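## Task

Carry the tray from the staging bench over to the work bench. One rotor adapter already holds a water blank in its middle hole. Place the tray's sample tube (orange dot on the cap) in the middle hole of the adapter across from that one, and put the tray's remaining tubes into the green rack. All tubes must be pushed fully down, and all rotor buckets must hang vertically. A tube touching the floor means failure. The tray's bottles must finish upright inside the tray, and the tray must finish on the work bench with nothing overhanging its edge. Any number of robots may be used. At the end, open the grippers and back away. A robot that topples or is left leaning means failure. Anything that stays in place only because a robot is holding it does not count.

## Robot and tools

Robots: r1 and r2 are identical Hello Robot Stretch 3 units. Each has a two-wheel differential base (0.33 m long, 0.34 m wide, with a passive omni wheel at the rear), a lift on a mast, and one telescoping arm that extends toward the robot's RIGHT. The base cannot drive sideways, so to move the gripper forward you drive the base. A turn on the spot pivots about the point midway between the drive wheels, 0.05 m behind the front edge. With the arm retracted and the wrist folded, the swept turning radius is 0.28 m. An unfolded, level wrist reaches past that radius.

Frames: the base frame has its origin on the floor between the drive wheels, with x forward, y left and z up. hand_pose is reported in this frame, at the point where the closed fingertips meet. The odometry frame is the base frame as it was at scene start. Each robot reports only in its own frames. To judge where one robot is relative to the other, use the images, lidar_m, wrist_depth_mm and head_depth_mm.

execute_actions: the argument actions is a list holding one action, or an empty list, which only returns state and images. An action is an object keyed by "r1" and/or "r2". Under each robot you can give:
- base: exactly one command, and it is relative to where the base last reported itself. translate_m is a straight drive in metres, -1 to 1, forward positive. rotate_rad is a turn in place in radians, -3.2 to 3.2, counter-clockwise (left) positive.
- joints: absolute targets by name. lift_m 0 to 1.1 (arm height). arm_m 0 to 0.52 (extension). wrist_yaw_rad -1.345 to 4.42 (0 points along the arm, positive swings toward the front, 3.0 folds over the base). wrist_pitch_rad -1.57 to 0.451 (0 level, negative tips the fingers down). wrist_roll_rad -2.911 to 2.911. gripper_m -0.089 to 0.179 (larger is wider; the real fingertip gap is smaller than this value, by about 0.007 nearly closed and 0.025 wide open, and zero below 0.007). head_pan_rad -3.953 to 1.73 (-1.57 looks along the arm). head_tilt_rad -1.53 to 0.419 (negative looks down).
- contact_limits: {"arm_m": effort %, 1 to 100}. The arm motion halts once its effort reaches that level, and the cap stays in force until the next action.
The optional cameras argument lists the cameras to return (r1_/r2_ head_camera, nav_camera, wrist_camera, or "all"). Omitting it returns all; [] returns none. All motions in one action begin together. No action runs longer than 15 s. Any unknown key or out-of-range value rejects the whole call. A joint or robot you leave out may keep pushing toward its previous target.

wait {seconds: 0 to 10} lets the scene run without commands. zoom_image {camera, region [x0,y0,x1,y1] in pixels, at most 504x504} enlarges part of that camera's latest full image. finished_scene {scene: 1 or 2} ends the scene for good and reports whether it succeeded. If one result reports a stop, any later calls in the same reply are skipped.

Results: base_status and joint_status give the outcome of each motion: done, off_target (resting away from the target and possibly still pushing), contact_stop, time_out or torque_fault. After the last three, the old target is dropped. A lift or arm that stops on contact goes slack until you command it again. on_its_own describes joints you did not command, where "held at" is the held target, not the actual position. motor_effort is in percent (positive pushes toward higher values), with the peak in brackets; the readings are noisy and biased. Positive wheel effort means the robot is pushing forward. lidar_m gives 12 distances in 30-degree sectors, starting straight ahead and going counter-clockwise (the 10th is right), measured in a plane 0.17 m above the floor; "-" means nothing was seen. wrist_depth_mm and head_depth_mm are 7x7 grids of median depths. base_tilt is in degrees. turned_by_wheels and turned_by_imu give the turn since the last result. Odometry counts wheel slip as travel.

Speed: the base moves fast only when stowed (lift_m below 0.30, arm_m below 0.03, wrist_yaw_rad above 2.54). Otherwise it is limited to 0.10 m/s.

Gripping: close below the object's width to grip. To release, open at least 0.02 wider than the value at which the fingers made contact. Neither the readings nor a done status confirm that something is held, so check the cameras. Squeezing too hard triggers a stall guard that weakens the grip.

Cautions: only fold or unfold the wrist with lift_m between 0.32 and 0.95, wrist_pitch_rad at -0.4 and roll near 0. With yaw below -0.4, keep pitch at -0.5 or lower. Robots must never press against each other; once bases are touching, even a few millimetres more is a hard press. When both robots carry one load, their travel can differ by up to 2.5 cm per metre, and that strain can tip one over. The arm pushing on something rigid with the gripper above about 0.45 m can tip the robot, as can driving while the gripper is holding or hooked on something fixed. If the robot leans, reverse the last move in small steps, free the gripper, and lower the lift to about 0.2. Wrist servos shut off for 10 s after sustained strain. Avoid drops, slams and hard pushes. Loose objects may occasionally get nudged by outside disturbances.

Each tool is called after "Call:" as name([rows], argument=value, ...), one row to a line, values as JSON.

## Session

Call:
execute_actions(actions=[])

Scene clock: 0.00 s.
r1.base_odometry: x=+0.000 y=+0.000 heading=+0.000 (m, m, rad; r1's odometry frame)
r1.turned_by_wheels: +0.000 (rad since the last result)
r1.turned_by_imu: +0.000 (rad since the last result)
r1.base_tilt: forward=-0.7 right=-0.2 (deg)
r1.lidar_m: 1.30 2.73 2.60 1.40 2.52 1.27 1.28 4.26 1.65 1.11 1.02 1.04
r1.head_depth_mm: 1159 1148 1136 1130 1125 1112 1108 / 1284 1268 1260 1249 1240 1226 1220 / 1435 1426 1410 1407 1378 1366 1358 / 1642 1622 1602 1592 1574 1557 1542 / 1829 1877 1850 1843 1810 1789 1769 / 1916 2209 2185 2160 2118 2099 2027 / 1936 2609 2685 2644 2613 2538 2307
r1.base_status: not commanded
r1.joint_positions: lift_m=+0.572 arm_m=-0.001 wrist_yaw_rad=+3.135 wrist_pitch_rad=-0.323 wrist_roll_rad=+0.009 gripper_m=+0.037 head_pan_rad=+0.001 head_tilt_rad=-0.014
r1.joint_status: not commanded
r1.motor_effort: left_wheel=+0 right_wheel=+0 lift_m=+24 arm_m=+0 wrist_yaw_rad=+0 wrist_pitch_rad=+7 wrist_roll_rad=+1 gripper_m=+0 head_pan_rad=+0 head_tilt_rad=+1 (%)
r1.hand_pose: x=-0.0196 y=+0.0913 z=+0.6069 quat_wxyz=(+0.117, +0.701, +0.111, +0.695) (m; r1's base frame)
r1.wrist_depth_mm: - - - - - - - / - - - - - - - / - - - - - - - / - - - - - - - / - - - - - - - / 980 988 979 998 - 988 961 / 814 807 - 820 776 814 794
r2.base_odometry: x=+0.000 y=+0.000 heading=+0.000 (m, m, rad; r2's odometry frame)
r2.turned_by_wheels: +0.000 (rad since the last result)
r2.turned_by_imu: +0.000 (rad since the last result)
r2.base_tilt: forward=+0.8 right=-0.8 (deg)
r2.lidar_m: 2.41 1.90 1.28 1.19 1.21 1.54 3.36 1.37 1.17 2.40 1.77 1.27
r2.head_depth_mm: 1968 2550 - - 3085 2525 2279 / 1949 2517 - - 2835 2830 2337 / 1939 2669 - - - 3646 2410 / 1923 2819 - - - 3719 2426 / 1919 2797 - - - 3767 2451 / 1916 2772 - - - 3796 2477 / 1892 2744 - - - 3869 2491
r2.base_status: not commanded
r2.joint_positions: lift_m=+0.341 arm_m=-0.001 wrist_yaw_rad=+2.997 wrist_pitch_rad=-0.488 wrist_roll_rad=+0.019 gripper_m=+0.037 head_pan_rad=+0.000 head_tilt_rad=-0.001
r2.joint_status: not commanded
r2.motor_effort: left_wheel=-1 right_wheel=+0 lift_m=+35 arm_m=+1 wrist_yaw_rad=+0 wrist_pitch_rad=+6 wrist_roll_rad=+0 gripper_m=+0 head_pan_rad=+1 head_tilt_rad=+1 (%)
r2.hand_pose: x=+0.0098 y=+0.0687 z=+0.3386 quat_wxyz=(+0.222, +0.703, +0.119, +0.665) (m; r2's base frame)
r2.wrist_depth_mm: - - - - - - - / - - - - - - - / 954 975 945 943 918 930 941 / 787 766 738 754 737 778 744 / 658 640 - 635 656 634 624 / 561 551 - 566 - 537 544 / 487 - - - 480 472 477
pictures: r1_head_camera (sideways: a quarter turn clockwise sets it upright), r1_nav_camera (sideways: a quarter turn counterclockwise sets it upright), r1_wrist_camera, r2_head_camera (sideways: a quarter turn clockwise sets it upright), r2_nav_camera (sideways: a quarter turn counterclockwise sets it upright), r2_wrist_camera
camera_calibration (this result's frames):
r1_head_camera: T_world_to_cam=[[0.00196746, -0.0416451, -0.999131, 1.32564], [0.0247269, 0.998829, -0.0415838, 0.0553673], [0.999692, -0.0246236, 0.00299492, -0.0487287], [0, 0, 0, 1]] pos_world=[0.0447365, -0.00129598, 1.32693]
r1_nav_camera: T_world_to_cam=[[0.00902733, -0.0135224, 0.999868, -1.262], [0.0337063, -0.999336, -0.0138196, 0.0697909], [0.999391, 0.0338266, -0.00856555, -0.0342685], [0, 0, 0, 1]] pos_world=[0.0432877, 0.0538385, 1.26251]
r1_wrist_camera: T_world_to_cam=[[0.999561, -0.000466273, -0.0296306, 0.0433666], [-0.026589, -0.455603, -0.889786, 0.615717], [-0.0130849, 0.890183, -0.455415, 0.354086], [0, 0, 0, 1]] pos_world=[-0.0223431, -0.0346589, 0.710397]
r2_head_camera: T_world_to_cam=[[0.0297017, 0.0286686, -0.999148, 1.31408], [0.0214577, 0.99934, 0.029312, -0.0363516], [0.999328, -0.0223101, 0.0290669, -0.0911361], [0, 0, 0, 1]] pos_world=[0.0528246, -0.00337836, 1.31667]
r2_nav_camera: T_world_to_cam=[[-0.034775, 0.021401, 0.999166, -1.26191], [0.0318074, -0.999241, 0.0225096, 0.0219259], [0.998889, 0.0325637, 0.0340679, -0.0905775], [0, 0, 0, 1]] pos_world=[0.0458966, 0.0518649, 1.26345]
r2_wrist_camera: T_world_to_cam=[[0.990071, -0.139368, -0.018353, 0.00459421], [-0.0979114, -0.590027, -0.801425, 0.349327], [0.100864, 0.795264, -0.597814, 0.312825], [0, 0, 0, 1]] pos_world=[-0.00189833, -0.0420264, 0.467055]
Images, in order (width x height): r1_head_camera 896x504, r1_nav_camera 672x504, r1_wrist_camera 644x364, r2_head_camera 896x504, r2_nav_camera 672x504, r2_wrist_camera 644x364.

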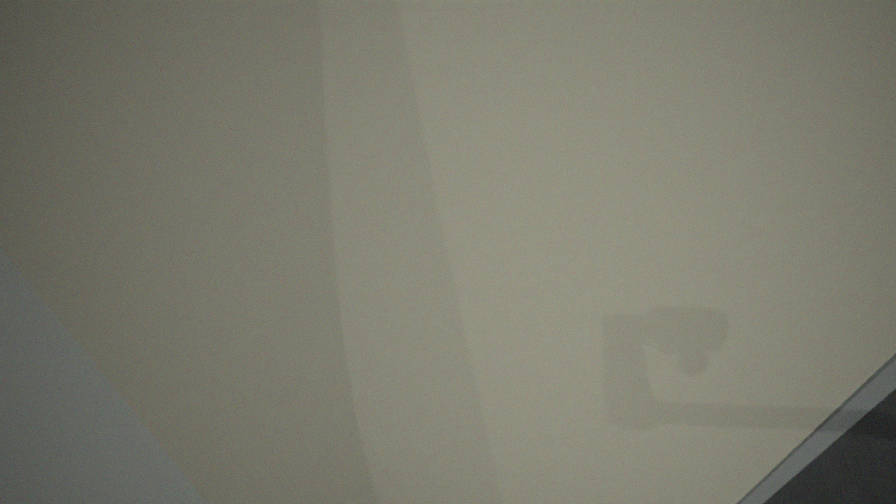

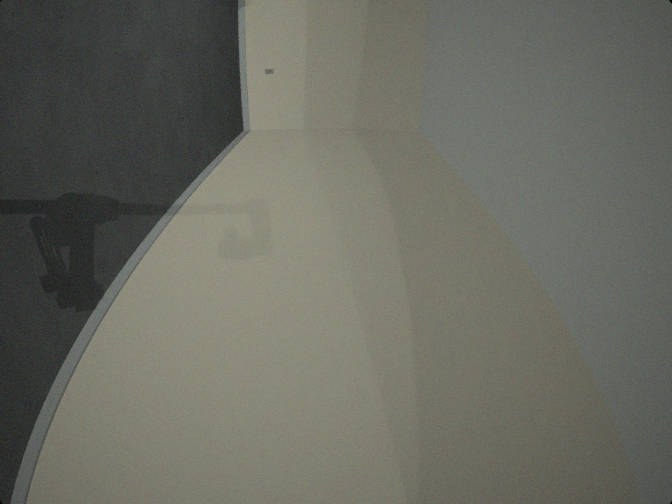

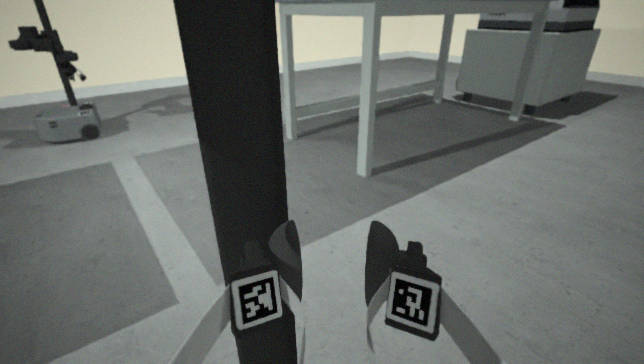

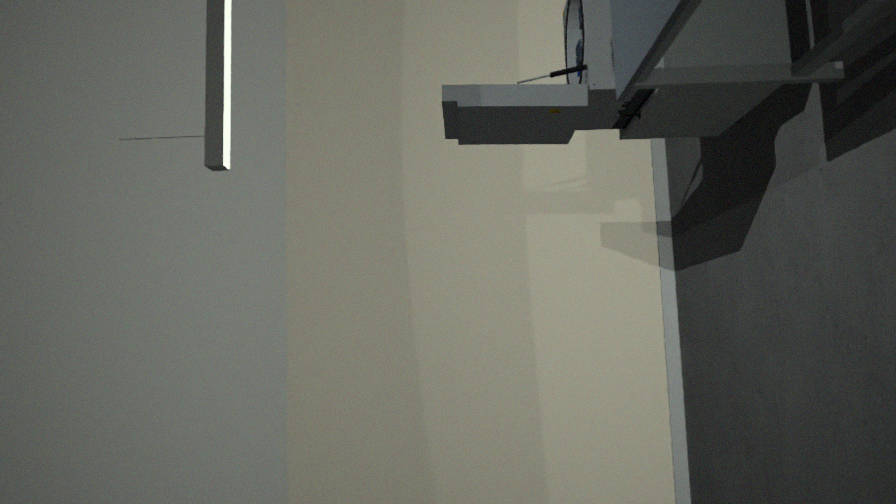

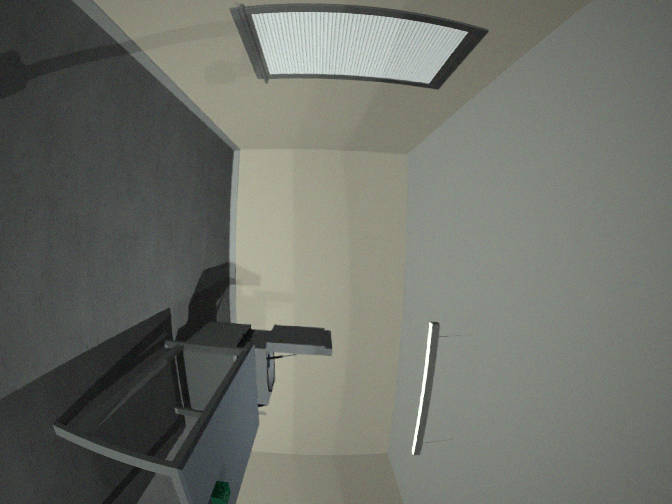

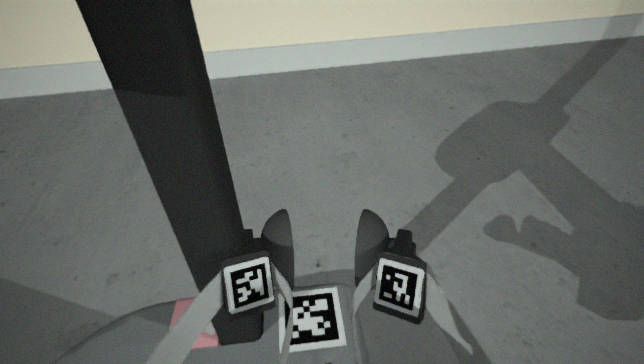

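Call:
execute_actions([
  {"r1":{"base":{"rotate_rad":-2.51},"joints":{"lift_m":0.27,"wrist_yaw_rad":3.0,"wrist_pitch_rad":-0.4,"head_pan_rad":-0.75,"head_tilt_rad":-0.5}},"r2":{"base":{"rotate_rad":0.1},"joints":{"lift_m":0.27,"head_pan_rad":-2.2,"head_tilt_rad":-0.5}}},
], cameras=["r1_head_camera","r2_head_camera","r1_nav_camera"])

Scene clock: 6.80 s.
r1.base_odometry: x=+0.000 y=+0.000 heading=-2.510 (m, m, rad; r1's odometry frame)
r1.turned_by_wheels: -2.510 (rad since the last result)
r1.turned_by_imu: -2.513 (rad since the last result)
r1.base_tilt: forward=-0.7 right=-0.2 (deg)
r1.lidar_m: 4.27 1.46 1.07 1.02 1.05 1.42 3.67 2.43 1.40 2.52 1.26 2.29
r1.head_depth_mm: 3593 3783 3823 2680 2045 1669 1368 / 3857 - 1983 2645 2071 1661 1368 / - - 1955 1426 1944 1631 1359 / - - 1834 2525 2081 1640 1353 / - - 1822 2703 2056 1630 1342 / - - 2036 2806 2049 1619 1334 / - - 2349 2655 2036 1610 1329
r1.base_status: done
r1.joint_positions: lift_m=+0.270 arm_m=-0.001 wrist_yaw_rad=+3.001 wrist_pitch_rad=-0.414 wrist_roll_rad=+0.009 gripper_m=+0.037 head_pan_rad=-0.743 head_tilt_rad=-0.494
r1.joint_status: all done
r1.motor_effort: left_wheel=+2(8) right_wheel=-1(7) lift_m=+22(22) arm_m=-1(1) wrist_yaw_rad=-2(2) wrist_pitch_rad=+7(7) wrist_roll_rad=+0(1) gripper_m=+0(2) head_pan_rad=-5(58) head_tilt_rad=-3(22) (%)
r1.hand_pose: x=+0.0102 y=+0.0787 z=+0.2836 quat_wxyz=(+0.194, +0.703, +0.096, +0.677) (m; r1's base frame)
r1.wrist_depth_mm: 883 - 939 972 - - - / 937 - - - - - - / 958 966 968 990 964 941 962 / 755 740 744 730 735 710 724 / 605 609 622 595 613 586 606 / 506 499 - 518 - 497 490 / 445 - - - 419 427 422
r2.base_odometry: x=+0.000 y=+0.000 heading=+0.100 (m, m, rad; r2's odometry frame)
r2.turned_by_wheels: +0.100 (rad since the last result)
r2.turned_by_imu: +0.101 (rad since the last result)
r2.base_tilt: forward=+0.6 right=-0.9 (deg)
r2.lidar_m: 4.48 1.70 1.23 1.19 1.23 1.69 4.34 1.23 1.17 2.53 1.78 1.28
r2.head_depth_mm: - - 1631 2592 1889 1625 1343 / - - 1705 2387 2031 1622 1347 / - - 1770 1298 1910 1537 1352 / 3763 - 1780 2404 2051 1633 1353 / 3583 3791 1812 2522 1989 1632 1359 / 3339 3571 3712 2800 2064 1645 1361 / 3131 3297 3510 2818 2072 1659 1366
r2.base_status: done
r2.joint_positions: lift_m=+0.270 arm_m=-0.001 wrist_yaw_rad=+2.997 wrist_pitch_rad=-0.489 wrist_roll_rad=+0.019 gripper_m=+0.037 head_pan_rad=-2.193 head_tilt_rad=-0.494
r2.joint_status: all done
r2.motor_effort: left_wheel=-4(9) right_wheel=+3(7) lift_m=+22(31) arm_m=+1(1) wrist_yaw_rad=+2(1) wrist_pitch_rad=+6(6) wrist_roll_rad=+0(0) gripper_m=+1(0) head_pan_rad=-5(55) head_tilt_rad=-3(20) (%)
r2.hand_pose: x=+0.0098 y=+0.0686 z=+0.2675 quat_wxyz=(+0.222, +0.703, +0.119, +0.665) (m; r2's base frame)
r2.wrist_depth_mm: - - - - - - - / - - - - - - - / 810 811 801 794 782 768 763 / 648 656 641 632 639 630 628 / 548 546 - 550 551 544 524 / 482 - - - - 463 456 / - - - - 402 409 402
pictures: r1_head_camera (sideways: a quarter turn clockwise sets it upright), r1_nav_camera (sideways: a quarter turn counterclockwise sets it upright), r2_head_camera (sideways: a quarter turn clockwise sets it upright)
camera_calibration (this result's frames):
r1_head_camera: T_world_to_cam=[[-0.366545, 0.280194, -0.887207, 1.18157], [0.678426, 0.733048, -0.0487797, 0.0607191], [0.636697, -0.619784, -0.458786, 0.554528], [0, 0, 0, 1]] pos_world=[0.0388399, -0.0318927, 1.30567]
r1_nav_camera: T_world_to_cam=[[0.33661, -0.327623, 0.882812, -1.11101], [-0.659471, -0.751233, -0.0273404, 0.0916089], [0.672155, -0.572986, -0.46893, 0.566919], [0, 0, 0, 1]] pos_world=[0.053332, 0.0296651, 1.24916]
r2_head_camera: T_world_to_cam=[[0.283545, 0.346334, -0.894234, 1.17532], [0.792829, -0.609249, 0.0154313, -0.0229713], [-0.539467, -0.71335, -0.447333, 0.538334], [0, 0, 0, 1]] pos_world=[-0.0246321, -0.0370296, 1.29218]
Images, in order (width x height): r1_head_camera 896x504, r1_nav_camera 672x504, r2_head_camera 896x504.

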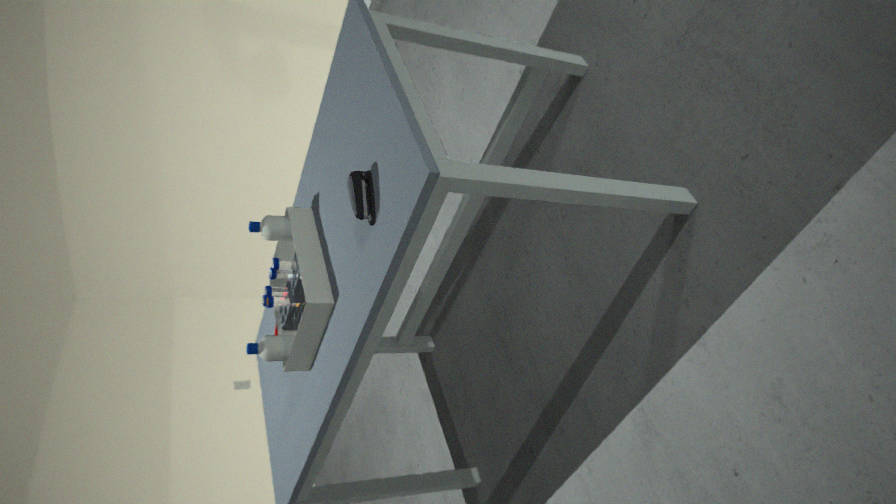

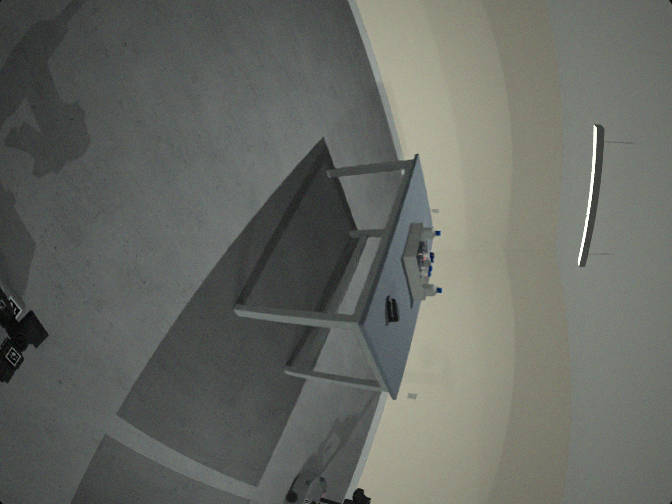

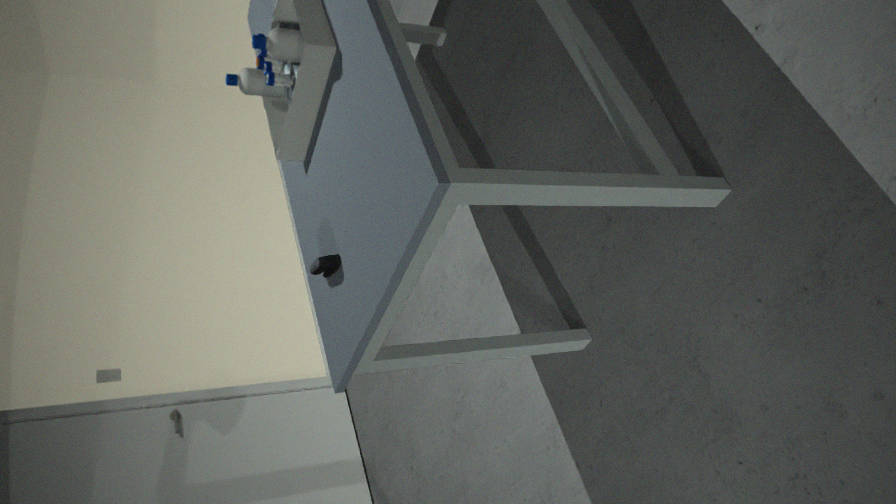

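Call:
execute_actions([
  {"r1":{"base":{"rotate_rad":-0.369}},"r2":{"base":{"rotate_rad":0.304}}},
], cameras=[])

Call:
execute_actions([
  {"r1":{"base":{"translate_m":1.0}},"r2":{"base":{"translate_m":-1.0}}},
], cameras=[])

Call:
execute_actions([
  {"r1":{"base":{"translate_m":0.66}},"r2":{"base":{"translate_m":-0.6}}},
], cameras=[])

Call:
execute_actions([
  {"r1":{"base":{"rotate_rad":0.369},"joints":{"head_pan_rad":-1.57,"head_tilt_rad":-0.75,"lift_m":0.93}},"r2":{"base":{"rotate_rad":-0.304},"joints":{"head_pan_rad":-1.57,"head_tilt_rad":-0.75,"lift_m":0.93,"wrist_pitch_rad":-0.4}}},
], cameras=["r1_head_camera","r2_head_camera"])

Call:
execute_actions([
  {"r1":{"joints":{"wrist_yaw_rad":0,"lift_m":0.94}},"r2":{"joints":{"wrist_yaw_rad":0,"lift_m":0.94}}},
], cameras=["r1_head_camera","r2_head_camera"])

Scene clock: 12.97 s.
r1.base_odometry: x=+0.000 y=+0.000 heading=-2.879 (m, m, rad; r1's odometry frame)
r1.turned_by_wheels: -0.369 (rad since the last result)
r1.turned_by_imu: -0.368 (rad since the last result)
r1.base_tilt: forward=-0.7 right=-0.3 (deg)
r1.lidar_m: 2.41 2.70 1.30 1.04 1.03 1.11 1.69 2.76 1.40 1.92 2.51 1.27
r1.head_depth_mm: 3124 3299 3547 2623 2135 1666 1369 / 3219 3403 3713 2942 2113 1643 1356 / 3396 3626 3915 2889 2124 1647 1357 / 3487 3784 3965 2587 2083 1642 1351 / 3703 3885 1882 2700 2076 1623 1346 / 3802 - 1851 1396 1897 1620 1341 / - - 1813 2403 2045 1609 1329
r1.base_status: done
r1.joint_positions: lift_m=+0.270 arm_m=-0.001 wrist_yaw_rad=+3.001 wrist_pitch_rad=-0.414 wrist_roll_rad=+0.009 gripper_m=+0.037 head_pan_rad=-0.743 head_tilt_rad=-0.494
r1.joint_status: not commanded
r1.motor_effort: left_wheel=+1(6) right_wheel=-2(5) lift_m=+23(22) arm_m=-1(0) wrist_yaw_rad=-1(1) wrist_pitch_rad=+7(7) wrist_roll_rad=+0(1) gripper_m=+1(0) head_pan_rad=-5(4) head_tilt_rad=-2(2) (%)
r1.hand_pose: x=+0.0102 y=+0.0787 z=+0.2836 quat_wxyz=(+0.194, +0.703, +0.096, +0.677) (m; r1's base frame)
r1.wrist_depth_mm: 775 - 998 - - - - / 813 - - - - - - / 821 921 970 972 983 965 927 / 732 729 741 736 730 741 731 / 599 620 623 586 607 592 577 / 510 503 - 518 - 491 488 / 445 - - - 421 424 427
r2.base_odometry: x=+0.000 y=+0.000 heading=+0.404 (m, m, rad; r2's odometry frame)
r2.turned_by_wheels: +0.304 (rad since the last result)
r2.turned_by_imu: +0.305 (rad since the last result)
r2.base_tilt: forward=+0.7 right=-0.7 (deg)
r2.lidar_m: 2.24 1.35 1.19 1.19 1.41 2.57 1.63 1.17 1.72 1.78 1.28 1.84
r2.head_depth_mm: 3573 - 1742 1379 1956 1490 1342 / 3444 3752 1749 2597 2029 1619 1349 / 3280 3563 3754 2493 1971 1633 1351 / 3221 3430 3643 2744 2048 1632 1360 / 3123 3317 3516 2774 2054 1638 1361 / 2990 3252 3489 2780 2069 1645 1363 / 2932 3136 3342 2552 2069 1649 1358
r2.base_status: done
r2.joint_positions: lift_m=+0.270 arm_m=-0.001 wrist_yaw_rad=+2.997 wrist_pitch_rad=-0.489 wrist_roll_rad=+0.019 gripper_m=+0.037 head_pan_rad=-2.193 head_tilt_rad=-0.495
r2.joint_status: not commanded
r2.motor_effort: left_wheel=-4(11) right_wheel=+3(11) lift_m=+21(21) arm_m=+1(1) wrist_yaw_rad=+1(0) wrist_pitch_rad=+6(6) wrist_roll_rad=+0(0) gripper_m=-1(0) head_pan_rad=-4(4) head_tilt_rad=-3(2) (%)
r2.hand_pose: x=+0.0098 y=+0.0686 z=+0.2675 quat_wxyz=(+0.222, +0.703, +0.119, +0.665) (m; r2's base frame)
r2.wrist_depth_mm: - - - - - - - / - - - - - - - / 796 798 808 811 782 784 780 / 661 658 630 643 622 630 617 / 547 557 - 562 548 529 516 / 482 - - - - 457 452 / - - - - 398 405 401
pictures: none
No camera images: the call's "cameras" was empty. Leave "cameras" out to get every camera's image.

Scene clock: 18.00 s.
r1.base_odometry: x=-0.966 y=-0.260 heading=-2.879 (m, m, rad; r1's odometry frame)
r1.turned_by_wheels: +0.000 (rad since the last result)
r1.turned_by_imu: +0.006 (rad since the last result)
r1.base_tilt: forward=-0.8 right=-0.3 (deg)
r1.lidar_m: 1.41 3.33 1.78 1.40 1.39 1.53 2.34 1.99 2.28 0.64 1.27 1.38
r1.head_depth_mm: 2792 2968 3185 1231 854 737 1366 / 2908 3151 3331 1219 874 763 1359 / 2996 3217 3474 1203 871 1518 1359 / 3155 3417 3610 1131 868 1595 1349 / 3287 3550 3816 1161 877 1617 1338 / 3446 3786 - 1053 923 1623 1332 / 3627 3941 - 1062 960 1599 1338
r1.base_status: done
r1.joint_positions: lift_m=+0.270 arm_m=-0.001 wrist_yaw_rad=+3.001 wrist_pitch_rad=-0.414 wrist_roll_rad=+0.009 gripper_m=+0.037 head_pan_rad=-0.743 head_tilt_rad=-0.495
r1.joint_status: not commanded
r1.motor_effort: left_wheel=+1(6) right_wheel=-2(3) lift_m=+22(23) arm_m=-1(1) wrist_yaw_rad=+0(1) wrist_pitch_rad=+7(7) wrist_roll_rad=+0(1) gripper_m=+2(1) head_pan_rad=-4(5) head_tilt_rad=-3(2) (%)
r1.hand_pose: x=+0.0103 y=+0.0786 z=+0.2836 quat_wxyz=(+0.194, +0.703, +0.096, +0.677) (m; r1's base frame)
r1.wrist_depth_mm: - - - - - - - / - - - - - - - / - 935 946 972 944 961 952 / 736 747 744 736 731 724 734 / 599 602 618 598 622 604 590 / 493 507 - 514 - 500 493 / 446 - - - 420 426 420
r2.base_odometry: x=-0.920 y=-0.393 heading=+0.404 (m, m, rad; r2's odometry frame)
r2.turned_by_wheels: +0.000 (rad since the last result)
r2.turned_by_imu: -0.002 (rad since the last result)
r2.base_tilt: forward=+0.8 right=-0.9 (deg)
r2.lidar_m: 2.80 1.69 1.48 1.49 1.76 3.21 1.07 0.64 0.56 0.57 2.25 1.98
r2.head_depth_mm: 3277 3554 3746 1094 846 1571 1338 / 3162 3443 3614 902 850 1540 1349 / 3036 3284 3532 1049 852 1489 1348 / 2957 3177 3425 1154 857 745 1354 / 2848 3097 3265 1164 858 723 1354 / 2748 2928 3181 1169 860 704 1360 / 2673 2865 3032 1152 867 685 1331
r2.base_status: done
r2.joint_positions: lift_m=+0.270 arm_m=-0.001 wrist_yaw_rad=+2.997 wrist_pitch_rad=-0.489 wrist_roll_rad=+0.019 gripper_m=+0.037 head_pan_rad=-2.193 head_tilt_rad=-0.495
r2.joint_status: not commanded
r2.motor_effort: left_wheel=-3(13) right_wheel=+3(8) lift_m=+21(22) arm_m=+1(1) wrist_yaw_rad=+1(1) wrist_pitch_rad=+6(6) wrist_roll_rad=+0(0) gripper_m=+0(1) head_pan_rad=-4(4) head_tilt_rad=-2(2) (%)
r2.hand_pose: x=+0.0098 y=+0.0686 z=+0.2675 quat_wxyz=(+0.222, +0.703, +0.119, +0.665) (m; r2's base frame)
r2.wrist_depth_mm: - - - - - - - / - - - - - 973 - / 793 820 789 779 788 782 777 / 662 652 656 643 654 628 619 / 546 547 - 546 558 531 533 / 488 - - - - 457 452 / - - - - 405 405 402
pictures: none
No camera images: the call's "cameras" was empty. Leave "cameras" out to get every camera's image.

Scene clock: 21.83 s.
r1.base_odometry: x=-1.603 y=-0.431 heading=-2.879 (m, m, rad; r1's odometry frame)
r1.turned_by_wheels: +0.000 (rad since the last result)
r1.turned_by_imu: +0.004 (rad since the last result)
r1.base_tilt: forward=-0.7 right=-0.2 (deg)
r1.lidar_m: 0.75 2.74 2.08 1.64 1.65 1.81 2.76 2.53 0.82 1.03 1.02 1.11
r1.head_depth_mm: 2582 2743 2985 1612 757 629 568 / 2687 2879 3107 2932 822 638 565 / 2794 2985 3241 1208 869 682 562 / 2906 3143 3388 1194 865 678 558 / 3051 3287 3566 1182 859 673 585 / 3213 3431 3738 1165 853 672 1241 / 3334 3579 3731 2784 845 666 1296
r1.base_status: done
r1.joint_positions: lift_m=+0.270 arm_m=-0.001 wrist_yaw_rad=+3.001 wrist_pitch_rad=-0.414 wrist_roll_rad=+0.009 gripper_m=+0.037 head_pan_rad=-0.743 head_tilt_rad=-0.495
r1.joint_status: not commanded
r1.motor_effort: left_wheel=+0(7) right_wheel=-2(5) lift_m=+23(22) arm_m=-1(1) wrist_yaw_rad=+0(0) wrist_pitch_rad=+7(7) wrist_roll_rad=+0(0) gripper_m=+0(1) head_pan_rad=-5(5) head_tilt_rad=-2(3) (%)
r1.hand_pose: x=+0.0103 y=+0.0786 z=+0.2836 quat_wxyz=(+0.195, +0.703, +0.096, +0.677) (m; r1's base frame)
r1.wrist_depth_mm: - - - - - - - / - - - - - - - / 983 966 985 967 992 946 973 / 740 753 723 728 726 727 734 / 608 606 615 591 643 590 589 / 504 500 - 516 - 496 501 / 445 - - - 420 429 419
r2.base_odometry: x=-1.471 y=-0.628 heading=+0.404 (m, m, rad; r2's odometry frame)
r2.turned_by_wheels: +0.000 (rad since the last result)
r2.turned_by_imu: -0.001 (rad since the last result)
r2.base_tilt: forward=+0.6 right=-1.0 (deg)
r2.lidar_m: 3.14 1.89 1.66 1.66 1.96 2.79 0.74 0.44 0.39 0.39 0.46 0.81
r2.head_depth_mm: 3089 3386 3575 1141 845 672 1278 / 2994 3248 3491 1144 847 676 603 / 2909 3121 3404 1150 853 678 576 / 2786 2993 3230 1159 855 680 563 / 2713 2908 3126 1165 829 661 564 / 2628 2816 3045 900 794 644 566 / 2514 2723 2877 1578 774 633 567
r2.base_status: done
r2.joint_positions: lift_m=+0.270 arm_m=-0.001 wrist_yaw_rad=+2.997 wrist_pitch_rad=-0.490 wrist_roll_rad=+0.019 gripper_m=+0.037 head_pan_rad=-2.193 head_tilt_rad=-0.495
r2.joint_status: not commanded
r2.motor_effort: left_wheel=-3(13) right_wheel=+3(8) lift_m=+22(22) arm_m=+1(1) wrist_yaw_rad=-1(1) wrist_pitch_rad=+6(6) wrist_roll_rad=+0(0) gripper_m=+0(0) head_pan_rad=-3(4) head_tilt_rad=-2(2) (%)
r2.hand_pose: x=+0.0098 y=+0.0686 z=+0.2674 quat_wxyz=(+0.222, +0.703, +0.119, +0.665) (m; r2's base frame)
r2.wrist_depth_mm: - - - - - - - / - - - - - - 979 / 801 817 782 786 778 774 759 / 657 668 639 649 639 632 621 / 540 543 - 554 553 530 530 / 482 - - - - 465 460 / - - - - 400 404 405
pictures: none
No camera images: the call's "cameras" was empty. Leave "cameras" out to get every camera's image.

Scene clock: 28.67 s.
r1.base_odometry: x=-1.603 y=-0.431 heading=-2.510 (m, m, rad; r1's odometry frame)
r1.turned_by_wheels: +0.369 (rad since the last result)
r1.turned_by_imu: +0.369 (rad since the last result)
r1.base_tilt: forward=-0.8 right=-0.3 (deg)
r1.lidar_m: 2.74 2.39 1.73 1.63 1.69 2.31 2.53 0.82 1.06 1.02 1.06 0.75
r1.head_depth_mm: 2704 3039 1056 820 - - 1164 / 2698 3042 1012 781 699 - 1176 / 2695 2984 860 788 680 - - / 1174 2958 961 787 673 - - / 2693 2977 964 663 678 - 1139 / 2711 2946 1013 744 666 - 1145 / 2699 2986 994 786 646 1260 1170
r1.base_status: done
r1.joint_positions: lift_m=+0.930 arm_m=-0.001 wrist_yaw_rad=+3.001 wrist_pitch_rad=-0.415 wrist_roll_rad=+0.009 gripper_m=+0.037 head_pan_rad=-1.563 head_tilt_rad=-0.741
r1.joint_status: all done
r1.motor_effort: left_wheel=-1(6) right_wheel=+2(5) lift_m=+27(30) arm_m=-2(2) wrist_yaw_rad=+0(0) wrist_pitch_rad=+7(8) wrist_roll_rad=+1(0) gripper_m=+1(1) head_pan_rad=-5(57) head_tilt_rad=-3(16) (%)
r1.hand_pose: x=+0.0103 y=+0.0786 z=+0.9433 quat_wxyz=(+0.195, +0.703, +0.096, +0.677) (m; r1's base frame)
r1.wrist_depth_mm: - - - - - - - / - - - - - - - / - - - - - - - / - - - - - - - / - - - - - - - / - - - - - - - / - - - - - - -
r2.base_odometry: x=-1.471 y=-0.628 heading=+0.100 (m, m, rad; r2's odometry frame)
r2.turned_by_wheels: -0.304 (rad since the last result)
r2.turned_by_imu: -0.305 (rad since the last result)
r2.base_tilt: forward=+0.7 right=-0.6 (deg)
r2.lidar_m: 2.51 2.37 1.73 1.66 1.72 2.34 2.78 0.55 0.40 0.39 0.40 0.55
r2.head_depth_mm: 2726 2956 985 792 - - 1119 / 2718 2958 987 761 - - 1180 / 2686 2931 860 780 684 - - / 2630 2918 860 781 686 - 1002 / 2610 2874 943 695 679 - 1001 / 2651 2887 945 657 671 - 1169 / 2630 2900 998 792 657 597 1188
r2.base_status: done
r2.joint_positions: lift_m=+0.929 arm_m=-0.001 wrist_yaw_rad=+2.997 wrist_pitch_rad=-0.421 wrist_roll_rad=+0.019 gripper_m=+0.037 head_pan_rad=-1.577 head_tilt_rad=-0.741
r2.joint_status: all done
r2.motor_effort: left_wheel=+1(9) right_wheel=-3(9) lift_m=+46(47) arm_m=+1(1) wrist_yaw_rad=+0(0) wrist_pitch_rad=+9(10) wrist_roll_rad=+0(0) gripper_m=+0(0) head_pan_rad=+5(48) head_tilt_rad=-3(15) (%)
r2.hand_pose: x=+0.0111 y=+0.0777 z=+0.9415 quat_wxyz=(+0.199, +0.706, +0.096, +0.673) (m; r2's base frame)
r2.wrist_depth_mm: - - - - - - - / - - - - - - - / - - - - - - - / - - - - - - - / - - - - - - - / - - - - - - - / - - - - - - -
pictures: r1_head_camera (sideways: a quarter turn clockwise sets it upright), r2_head_camera (sideways: a quarter turn clockwise sets it upright)
camera_calibration (this result's frames):
r1_head_camera: T_world_to_cam=[[-0.0468651, 0.662156, -0.747899, 0.997997], [0.998706, 0.0162516, -0.0481929, 0.0579858], [-0.0197567, -0.74919, -0.662061, 0.822993], [0, 0, 0, 1]] pos_world=[0.00512007, -0.045194, 1.29407]
r2_head_camera: T_world_to_cam=[[0.0327824, 0.652015, -0.757497, 0.99857], [0.999081, -0.0423075, 0.0068214, -0.0130167], [-0.0276001, -0.757024, -0.652803, 0.802533], [0, 0, 0, 1]] pos_world=[0.00241918, -0.0440968, 1.2804]
Images, in order (width x height): r1_head_camera 896x504, r2_head_camera 896x504.

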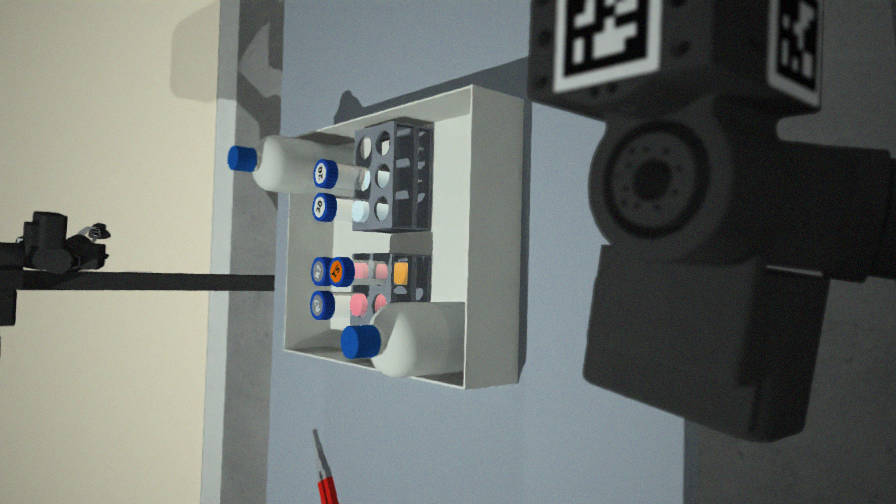

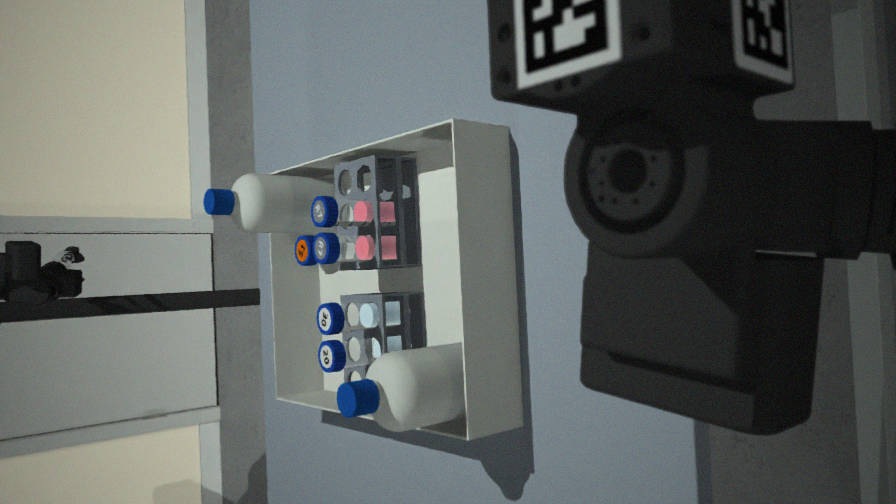

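Scene clock: 31.17 s.
r1.base_odometry: x=-1.603 y=-0.431 heading=-2.510 (m, m, rad; r1's odometry frame)
r1.turned_by_wheels: +0.000 (rad since the last result)
r1.turned_by_imu: +0.000 (rad since the last result)
r1.base_tilt: forward=-0.7 right=-0.2 (deg)
r1.lidar_m: 2.74 2.39 1.73 1.64 1.69 2.32 2.54 0.82 1.06 1.02 1.06 0.75
r1.head_depth_mm: 2738 3058 1062 821 - - - / 2700 3032 1010 784 701 - - / 2696 2947 861 803 - - - / 1067 2972 964 801 - - - / 2678 2986 961 661 654 1268 1178 / 2700 2962 1008 744 650 1269 1174 / 2691 2948 991 787 646 1257 1166
r1.base_status: not commanded
r1.joint_positions: lift_m=+0.940 arm_m=-0.001 wrist_yaw_rad=+0.002 wrist_pitch_rad=-0.415 wrist_roll_rad=+0.009 gripper_m=+0.037 head_pan_rad=-1.563 head_tilt_rad=-0.741
r1.joint_status: all done
r1.motor_effort: left_wheel=-2(1) right_wheel=+1(0) lift_m=+26(27) arm_m=-2(1) wrist_yaw_rad=-2(1) wrist_pitch_rad=+7(7) wrist_roll_rad=+1(1) gripper_m=+1(0) head_pan_rad=-5(5) head_tilt_rad=-3(2) (%)
r1.hand_pose: x=-0.0211 y=-0.3688 z=+0.9533 quat_wxyz=(+0.689, +0.146, -0.694, -0.146) (m; r1's base frame)
r1.wrist_depth_mm: - - - - - - - / - - - - - - - / 750 772 673 525 623 736 727 / 586 583 361 526 504 563 565 / 465 462 375 372 375 451 455 / 389 385 385 389 - 387 379 / 332 329 321 330 320 330 331
r2.base_odometry: x=-1.471 y=-0.628 heading=+0.100 (m, m, rad; r2's odometry frame)
r2.turned_by_wheels: +0.000 (rad since the last result)
r2.turned_by_imu: +0.000 (rad since the last result)
r2.base_tilt: forward=+0.7 right=-0.7 (deg)
r2.lidar_m: 2.52 2.38 1.73 1.66 1.72 2.34 2.79 0.56 0.40 0.39 0.40 0.54
r2.head_depth_mm: 2722 2943 981 816 - - - / 2715 2947 985 785 - - - / 2706 2954 862 807 - - - / 2627 2934 857 806 - - 1098 / 2572 2844 950 695 654 1274 1185 / 2642 2911 945 658 655 596 1187 / 2636 2940 998 791 656 598 1188
r2.base_status: not commanded
r2.joint_positions: lift_m=+0.939 arm_m=-0.001 wrist_yaw_rad=+0.002 wrist_pitch_rad=-0.421 wrist_roll_rad=+0.019 gripper_m=+0.037 head_pan_rad=-1.577 head_tilt_rad=-0.741
r2.joint_status: all done
r2.motor_effort: left_wheel=+1(1) right_wheel=-2(3) lift_m=+46(46) arm_m=+1(1) wrist_yaw_rad=-1(1) wrist_pitch_rad=+9(9) wrist_roll_rad=+0(0) gripper_m=+1(0) head_pan_rad=+5(5) head_tilt_rad=-4(3) (%)
r2.hand_pose: x=-0.0212 y=-0.3680 z=+0.9515 quat_wxyz=(+0.685, +0.147, -0.698, -0.149) (m; r2's base frame)
r2.wrist_depth_mm: - - - - - - - / - - - - 908 - - / 689 720 373 555 647 704 670 / 559 558 387 522 521 535 534 / 465 451 399 399 395 446 439 / 390 384 - 377 - 378 377 / 337 335 332 332 329 326 325
pictures: r1_head_camera (sideways: a quarter turn clockwise sets it upright), r2_head_camera (sideways: a quarter turn clockwise sets it upright)
camera_calibration (this result's frames):
r1_head_camera: T_world_to_cam=[[-0.046865, 0.662156, -0.747899, 0.997997], [0.998706, 0.0162513, -0.0481929, 0.0579858], [-0.0197569, -0.74919, -0.662061, 0.822993], [0, 0, 0, 1]] pos_world=[0.00512006, -0.045194, 1.29407]
r2_head_camera: T_world_to_cam=[[0.0327819, 0.652016, -0.757497, 0.99857], [0.999081, -0.0423067, 0.00682139, -0.0130167], [-0.0275995, -0.757024, -0.652804, 0.802533], [0, 0, 0, 1]] pos_world=[0.00241922, -0.0440968, 1.2804]
Images, in order (width x height): r1_head_camera 896x504, r2_head_camera 896x504.

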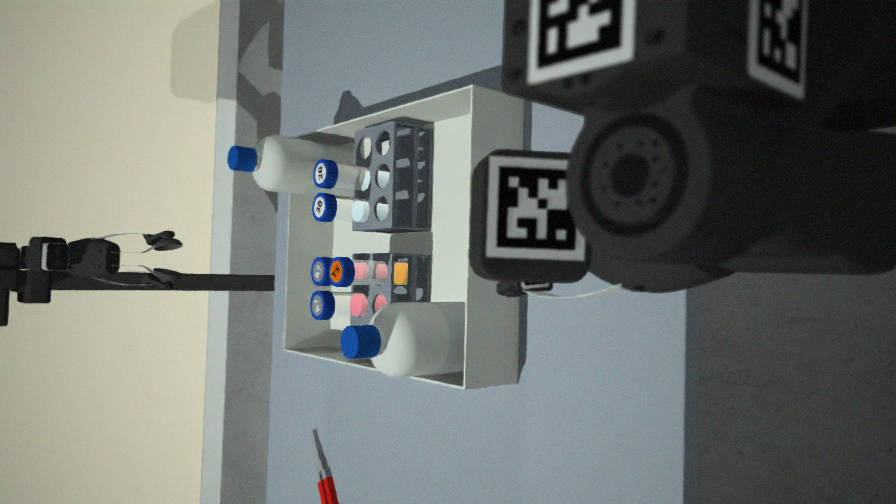

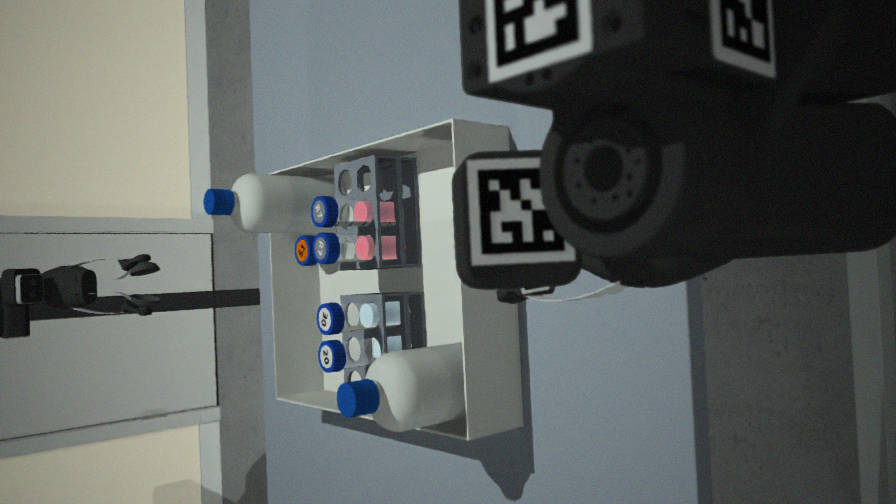

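Call:
execute_actions([
  {"r1":{"base":{"rotate_rad":0.03},"joints":{"lift_m":1.05,"wrist_pitch_rad":-1.57,"wrist_roll_rad":1.57,"gripper_m":0.09}},"r2":{"base":{"translate_m":0.03},"joints":{"lift_m":1.05,"wrist_pitch_rad":-1.57,"wrist_roll_rad":1.57,"gripper_m":0.09}}},
], cameras=[])

Call:
execute_actions([
  {"r1":{"joints":{"lift_m":0.99,"arm_m":0.40}},"r2":{"joints":{"lift_m":0.99,"arm_m":0.425}}},
], cameras=["r1_wrist_camera","r2_wrist_camera"])

Scene clock: 35.80 s.
r1.base_odometry: x=-1.603 y=-0.431 heading=-2.480 (m, m, rad; r1's odometry frame)
r1.turned_by_wheels: +0.030 (rad since the last result)
r1.turned_by_imu: +0.030 (rad since the last result)
r1.base_tilt: forward=-0.8 right=-0.3 (deg)
r1.lidar_m: 2.74 2.31 1.71 1.64 1.70 2.39 2.53 0.82 1.05 1.02 1.07 0.75
r1.head_depth_mm: 2685 - - - - - 1154 / 2683 - - - - - - / 2728 - - - - - - / 1410 2928 826 781 656 - - / 2696 2990 979 664 653 - - / 2711 2984 1011 790 649 1265 1171 / 2702 2981 982 784 645 1264 1166
r1.base_status: done
r1.joint_positions: lift_m=+1.050 arm_m=-0.001 wrist_yaw_rad=+0.001 wrist_pitch_rad=-1.557 wrist_roll_rad=+1.562 gripper_m=+0.090 head_pan_rad=-1.563 head_tilt_rad=-0.741
r1.joint_status: all done
joint sent to its limit — the command would take r1.wrist_pitch_rad past its lower limit, so that joint was sent only as far as its limit.
r1.motor_effort: left_wheel=-1(5) right_wheel=+1(3) lift_m=+26(28) arm_m=-1(1) wrist_yaw_rad=-1(1) wrist_pitch_rad=-4(7) wrist_roll_rad=+4(4) gripper_m=+0(81) head_pan_rad=-5(5) head_tilt_rad=-4(4) (%)
r1.hand_pose: x=-0.0216 y=-0.1231 z=+0.9320 quat_wxyz=(+0.004, +0.003, -0.712, -0.703) (m; r1's base frame)
r1.wrist_depth_mm: 310 - - - - - - / 318 - - - - - - / 325 - - - - - - / 333 - - - - - - / 342 - - - - - - / 351 371 - - - - - / 352 375 - - - - -
r2.base_odometry: x=-1.442 y=-0.625 heading=+0.100 (m, m, rad; r2's odometry frame)
r2.turned_by_wheels: +0.000 (rad since the last result)
r2.turned_by_imu: +0.000 (rad since the last result)
r2.base_tilt: forward=+0.8 right=-0.9 (deg)
r2.lidar_m: 2.49 2.38 1.73 1.66 1.72 2.35 2.81 0.55 0.40 0.39 0.40 0.55
r2.head_depth_mm: 2691 - - - - - 1117 / 2675 - - - - - - / 2659 - - - - - - / 2626 - - 794 653 - - / 2614 2871 944 675 655 - - / 2646 2931 962 689 655 596 1185 / 2636 2903 1000 792 655 597 1192
r2.base_status: done
r2.joint_positions: lift_m=+1.049 arm_m=-0.001 wrist_yaw_rad=+0.001 wrist_pitch_rad=-1.544 wrist_roll_rad=+1.562 gripper_m=+0.090 head_pan_rad=-1.577 head_tilt_rad=-0.741
r2.joint_status: all done
joint sent to its limit — the command would take r2.wrist_pitch_rad past its lower limit, so that joint was sent only as far as its limit.
r2.motor_effort: left_wheel=+2(7) right_wheel=-2(4) lift_m=+46(48) arm_m=+1(1) wrist_yaw_rad=+0(0) wrist_pitch_rad=-3(8) wrist_roll_rad=+5(4) gripper_m=+1(96) head_pan_rad=+5(5) head_tilt_rad=-4(4) (%)
r2.hand_pose: x=-0.0216 y=-0.1265 z=+0.9314 quat_wxyz=(+0.004, +0.003, -0.716, -0.698) (m; r2's base frame)
r2.wrist_depth_mm: 320 - - - - - - / 327 - - - - - - / 339 - - - - - - / 348 - - - - - - / 356 - - - - - - / 367 384 - - - - - / 376 - - - - - -
pictures: none
No camera images: the call's "cameras" was empty. Leave "cameras" out to get every camera's image.

Scene clock: 40.13 s.
r1.base_odometry: x=-1.603 y=-0.431 heading=-2.480 (m, m, rad; r1's odometry frame)
r1.turned_by_wheels: +0.000 (rad since the last result)
r1.turned_by_imu: +0.000 (rad since the last result)
r1.base_tilt: forward=-0.8 right=-0.2 (deg)
r1.lidar_m: 2.74 2.32 1.71 1.64 1.70 2.39 2.53 0.82 1.06 1.02 1.07 0.75
r1.head_depth_mm: 2609 - 1014 816 669 606 1196 / 2607 3069 989 781 664 602 1192 / 712 - 830 789 660 598 1188 / 718 2987 804 783 656 1266 1178 / 2712 2977 974 662 654 1270 1176 / 2727 2946 1010 790 649 1265 1170 / 2708 3027 986 786 646 1262 1171
r1.base_status: not commanded
r1.joint_positions: lift_m=+0.990 arm_m=+0.400 wrist_yaw_rad=+0.000 wrist_pitch_rad=-1.558 wrist_roll_rad=+1.564 gripper_m=+0.090 head_pan_rad=-1.563 head_tilt_rad=-0.741
r1.joint_status: all done
r1.motor_effort: left_wheel=-1(2) right_wheel=+1(1) lift_m=+22(25) arm_m=+5(7) wrist_yaw_rad=-1(1) wrist_pitch_rad=-4(4) wrist_roll_rad=+3(4) gripper_m=+2(1) head_pan_rad=-4(5) head_tilt_rad=-3(4) (%)
r1.hand_pose: x=-0.0215 y=-0.5234 z=+0.8723 quat_wxyz=(+0.003, +0.002, -0.711, -0.703) (m; r1's base frame)
r1.wrist_depth_mm: 219 248 245 248 246 245 943 / 223 252 251 251 252 250 956 / 233 259 256 259 256 257 947 / 265 265 262 265 263 263 - / 217 268 268 269 269 264 - / 219 275 239 272 277 271 - / 221 274 180 282 283 283 -
r2.base_odometry: x=-1.442 y=-0.625 heading=+0.100 (m, m, rad; r2's odometry frame)
r2.turned_by_wheels: +0.000 (rad since the last result)
r2.turned_by_imu: +0.000 (rad since the last result)
r2.base_tilt: forward=+0.6 right=-0.9 (deg)
r2.lidar_m: 2.49 2.37 1.72 1.66 1.72 2.34 2.81 0.55 0.40 0.39 0.40 0.55
r2.head_depth_mm: 2656 - 984 781 649 1274 1178 / - 2946 986 739 650 1274 1180 / - 3006 838 780 652 1277 1187 / - - 807 700 651 1285 1184 / 2563 2892 931 676 653 1281 1188 / 2645 2914 960 688 654 596 1187 / 2639 2914 997 791 657 597 1183
r2.base_status: not commanded
r2.joint_positions: lift_m=+0.990 arm_m=+0.425 wrist_yaw_rad=+0.000 wrist_pitch_rad=-1.545 wrist_roll_rad=+1.564 gripper_m=+0.090 head_pan_rad=-1.577 head_tilt_rad=-0.741
r2.joint_status: all done
r2.motor_effort: left_wheel=+1(1) right_wheel=-3(3) lift_m=+22(44) arm_m=+4(3) wrist_yaw_rad=+1(0) wrist_pitch_rad=-3(3) wrist_roll_rad=+4(5) gripper_m=+1(1) head_pan_rad=+5(5) head_tilt_rad=-3(3) (%)
r2.hand_pose: x=-0.0215 y=-0.5519 z=+0.8724 quat_wxyz=(+0.003, +0.002, -0.716, -0.698) (m; r2's base frame)
r2.wrist_depth_mm: 201 253 253 253 252 250 247 / 198 257 261 259 260 258 256 / 208 244 269 261 266 265 261 / 214 272 273 273 272 271 - / 234 273 280 280 280 276 - / 220 230 286 286 290 285 - / 235 292 275 247 293 294 -
pictures: r1_wrist_camera, r2_wrist_camera
camera_calibration (this result's frames):
r1_wrist_camera: T_world_to_cam=[[0.0110702, 0.999557, -0.0276374, 0.553212], [0.988957, -0.00685948, 0.148044, -0.0767866], [0.147788, -0.028971, -0.988595, 1.00965], [0, 0, 0, 1]] pos_world=[-0.0793999, -0.524243, 1.02479]
r2_wrist_camera: T_world_to_cam=[[-0.010923, 0.999197, -0.03855, 0.583393], [0.988538, 0.0165957, 0.150054, -0.0640468], [0.150573, -0.0364691, -0.987926, 1.01104], [0, 0, 0, 1]] pos_world=[-0.0825501, -0.54499, 1.03093]
Images, in order (width x height): r1_wrist_camera 644x364, r2_wrist_camera 644x364.

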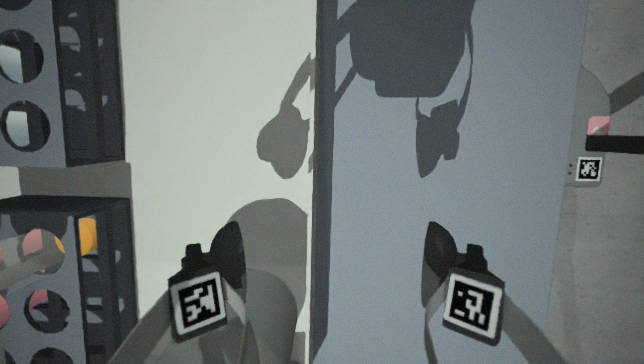

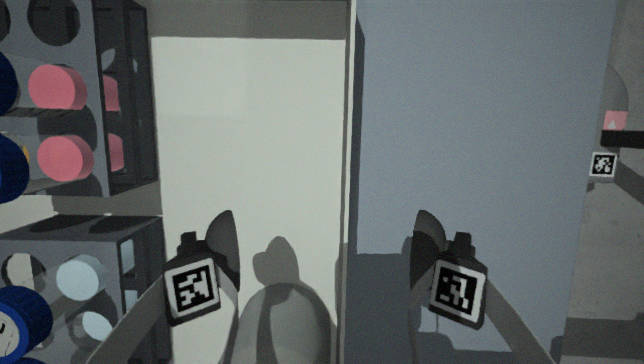

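Call:
execute_actions([
  {"r1":{"base":{"translate_m":-0.015},"joints":{"arm_m":0.412,"lift_m":0.96,"gripper_m":0.06}},"r2":{"base":{"translate_m":-0.02},"joints":{"arm_m":0.413,"lift_m":0.96,"gripper_m":0.06}}},
], cameras=[])

Call:
execute_actions([
  {"r1":{"joints":{"lift_m":0.915}},"r2":{"joints":{"lift_m":0.908}}},
], cameras=["r1_wrist_camera","r2_wrist_camera"])

Scene clock: 43.50 s.
r1.base_odometry: x=-1.591 y=-0.422 heading=-2.480 (m, m, rad; r1's odometry frame)
r1.turned_by_wheels: +0.000 (rad since the last result)
r1.turned_by_imu: +0.000 (rad since the last result)
r1.base_tilt: forward=-0.8 right=-0.2 (deg)
r1.lidar_m: 2.75 2.31 1.71 1.64 1.71 2.39 2.52 0.81 1.06 1.02 1.06 0.76
r1.head_depth_mm: 2693 - - 819 669 605 1197 / 2652 - 1006 780 666 602 1192 / 2641 - 847 784 661 599 1185 / 733 1506 - 784 657 1281 1174 / 2661 2989 964 666 652 1270 1178 / 2721 2963 1009 764 649 1264 1170 / 2696 2978 980 784 645 1262 1165
r1.base_status: done
r1.joint_positions: lift_m=+0.960 arm_m=+0.412 wrist_yaw_rad=+0.000 wrist_pitch_rad=-1.559 wrist_roll_rad=+1.564 gripper_m=+0.060 head_pan_rad=-1.563 head_tilt_rad=-0.741
r1.joint_status: all done
r1.motor_effort: left_wheel=-1(4) right_wheel=+1(3) lift_m=+22(21) arm_m=+5(5) wrist_yaw_rad=+0(0) wrist_pitch_rad=-4(4) wrist_roll_rad=+3(4) gripper_m=+0(79) head_pan_rad=-4(4) head_tilt_rad=-3(3) (%)
r1.hand_pose: x=-0.0215 y=-0.5353 z=+0.8423 quat_wxyz=(+0.003, +0.002, -0.711, -0.703) (m; r1's base frame)
r1.wrist_depth_mm: 214 218 217 220 220 217 216 / 203 223 224 221 222 223 221 / 201 228 228 227 230 226 226 / 204 232 234 233 233 232 230 / 221 238 238 239 238 237 237 / 211 244 - 242 245 242 - / 221 247 202 248 249 247 -
r2.base_odometry: x=-1.461 y=-0.627 heading=+0.100 (m, m, rad; r2's odometry frame)
r2.turned_by_wheels: +0.000 (rad since the last result)
r2.turned_by_imu: +0.000 (rad since the last result)
r2.base_tilt: forward=+0.6 right=-0.9 (deg)
r2.lidar_m: 2.51 2.38 1.73 1.66 1.72 2.34 2.79 0.56 0.40 0.39 0.40 0.55
r2.head_depth_mm: 2682 - 916 761 648 1278 1181 / 2634 2916 966 761 649 1270 1180 / 2568 2827 808 782 651 1274 1187 / 2561 - 888 782 652 1280 1184 / 751 2804 816 691 653 1276 1187 / 2647 2898 961 657 654 594 1190 / 2628 2925 1001 793 656 596 1186
r2.base_status: done
r2.joint_positions: lift_m=+0.961 arm_m=+0.413 wrist_yaw_rad=+0.000 wrist_pitch_rad=-1.545 wrist_roll_rad=+1.564 gripper_m=+0.060 head_pan_rad=-1.577 head_tilt_rad=-0.741
r2.joint_status: all done
r2.motor_effort: left_wheel=+1(3) right_wheel=-3(9) lift_m=+21(20) arm_m=-1(1) wrist_yaw_rad=+0(1) wrist_pitch_rad=-3(3) wrist_roll_rad=+4(4) gripper_m=+1(93) head_pan_rad=+5(4) head_tilt_rad=-3(3) (%)
r2.hand_pose: x=-0.0215 y=-0.5405 z=+0.8424 quat_wxyz=(+0.003, +0.002, -0.716, -0.698) (m; r2's base frame)
r2.wrist_depth_mm: 200 224 225 225 224 222 222 / 206 232 231 230 229 227 227 / 205 238 237 236 236 232 233 / 204 244 242 239 243 240 239 / 219 251 247 249 247 247 - / 217 256 - 258 - 252 - / 199 260 261 260 264 259 -
pictures: none
No camera images: the call's "cameras" was empty. Leave "cameras" out to get every camera's image.

Scene clock: 44.80 s.
r1.base_odometry: x=-1.591 y=-0.422 heading=-2.480 (m, m, rad; r1's odometry frame)
r1.turned_by_wheels: +0.000 (rad since the last result)
r1.turned_by_imu: +0.000 (rad since the last result)
r1.base_tilt: forward=-0.7 right=-0.3 (deg)
r1.lidar_m: 2.75 2.32 1.72 1.64 1.70 2.39 2.52 0.81 1.06 1.02 1.07 0.77
r1.head_depth_mm: 2655 2957 - - 651 605 1199 / 2682 2847 955 783 662 602 1191 / 2684 - - 787 659 600 1188 / 776 854 - 784 656 1279 1181 / 1214 2943 964 665 653 1271 1174 / 2720 2989 1009 765 650 1269 1174 / 2726 3006 978 784 646 1259 1166
r1.base_status: not commanded
r1.joint_positions: lift_m=+0.915 arm_m=+0.412 wrist_yaw_rad=+0.000 wrist_pitch_rad=-1.559 wrist_roll_rad=+1.564 gripper_m=+0.060 head_pan_rad=-1.563 head_tilt_rad=-0.741
r1.joint_status: all done
r1.motor_effort: left_wheel=-2(1) right_wheel=+1(1) lift_m=+22(23) arm_m=+6(4) wrist_yaw_rad=+0(0) wrist_pitch_rad=-4(3) wrist_roll_rad=+3(3) gripper_m=+0(0) head_pan_rad=-5(5) head_tilt_rad=-4(3) (%)
r1.hand_pose: x=-0.0215 y=-0.5353 z=+0.7973 quat_wxyz=(+0.003, +0.002, -0.711, -0.703) (m; r1's base frame)
r1.wrist_depth_mm: 176 176 176 175 176 176 174 / 181 181 179 179 180 178 178 / 182 183 182 183 183 183 181 / 189 189 187 186 188 186 186 / 194 193 193 192 191 191 190 / 194 197 - 195 197 195 195 / 199 202 200 202 202 200 198
r2.base_odometry: x=-1.461 y=-0.627 heading=+0.100 (m, m, rad; r2's odometry frame)
r2.turned_by_wheels: +0.000 (rad since the last result)
r2.turned_by_imu: +0.000 (rad since the last result)
r2.base_tilt: forward=+0.7 right=-0.8 (deg)
r2.lidar_m: 2.51 2.37 1.73 1.66 1.72 2.34 2.79 0.55 0.40 0.39 0.40 0.55
r2.head_depth_mm: 2723 2965 - - 633 1267 1179 / 2729 - 970 760 649 1274 1184 / 2695 - 881 781 651 1277 1184 / 2578 846 - 782 652 1277 1187 / 762 2814 932 692 653 1277 1184 / 2645 2905 961 657 655 596 1189 / 2636 2886 998 792 655 597 1189
r2.base_status: not commanded
r2.joint_positions: lift_m=+0.908 arm_m=+0.413 wrist_yaw_rad=+0.000 wrist_pitch_rad=-1.545 wrist_roll_rad=+1.564 gripper_m=+0.060 head_pan_rad=-1.577 head_tilt_rad=-0.741
r2.joint_status: all done
r2.motor_effort: left_wheel=+1(1) right_wheel=-3(2) lift_m=+21(21) arm_m=-1(1) wrist_yaw_rad=+1(0) wrist_pitch_rad=-3(3) wrist_roll_rad=+4(4) gripper_m=+0(1) head_pan_rad=+5(5) head_tilt_rad=-3(3) (%)
r2.hand_pose: x=-0.0215 y=-0.5405 z=+0.7904 quat_wxyz=(+0.003, +0.002, -0.716, -0.698) (m; r2's base frame)
r2.wrist_depth_mm: 177 176 174 175 174 174 172 / 180 181 179 178 179 177 177 / 185 186 183 184 184 182 180 / 189 190 189 188 188 188 186 / 195 196 193 193 193 192 191 / 201 201 - 199 - 197 195 / 201 208 205 205 205 201 201
pictures: r1_wrist_camera, r2_wrist_camera
camera_calibration (this result's frames):
r1_wrist_camera: T_world_to_cam=[[0.0110702, 0.999565, -0.0273444, 0.562828], [0.988957, -0.00690288, 0.148042, -0.065789], [0.147788, -0.0286813, -0.988603, 0.935335], [0, 0, 0, 1]] pos_world=[-0.0793999, -0.536211, 0.949805]
r2_wrist_camera: T_world_to_cam=[[-0.0109228, 0.999201, -0.0384447, 0.568702], [0.988538, 0.0165797, 0.150056, -0.051944], [0.150574, -0.036365, -0.98793, 0.930512], [0, 0, 0, 1]] pos_world=[-0.08255, -0.533549, 0.948939]
Images, in order (width x height): r1_wrist_camera 644x364, r2_wrist_camera 644x364.

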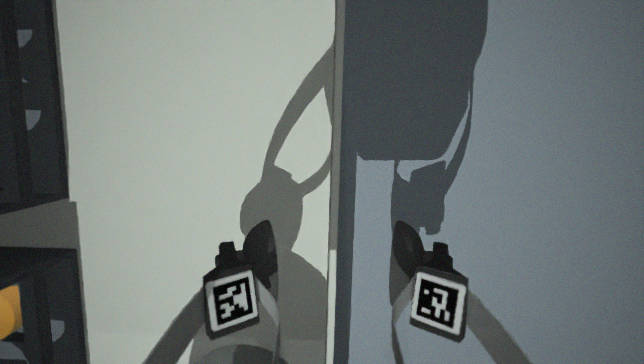

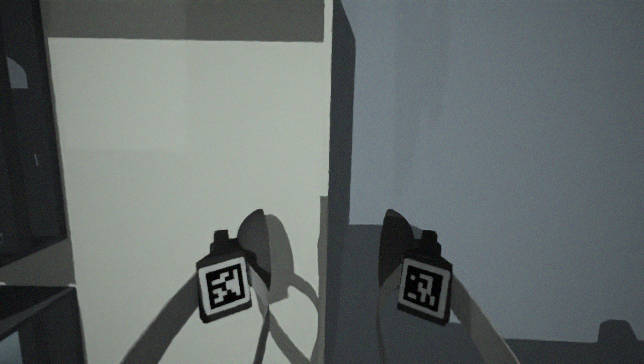

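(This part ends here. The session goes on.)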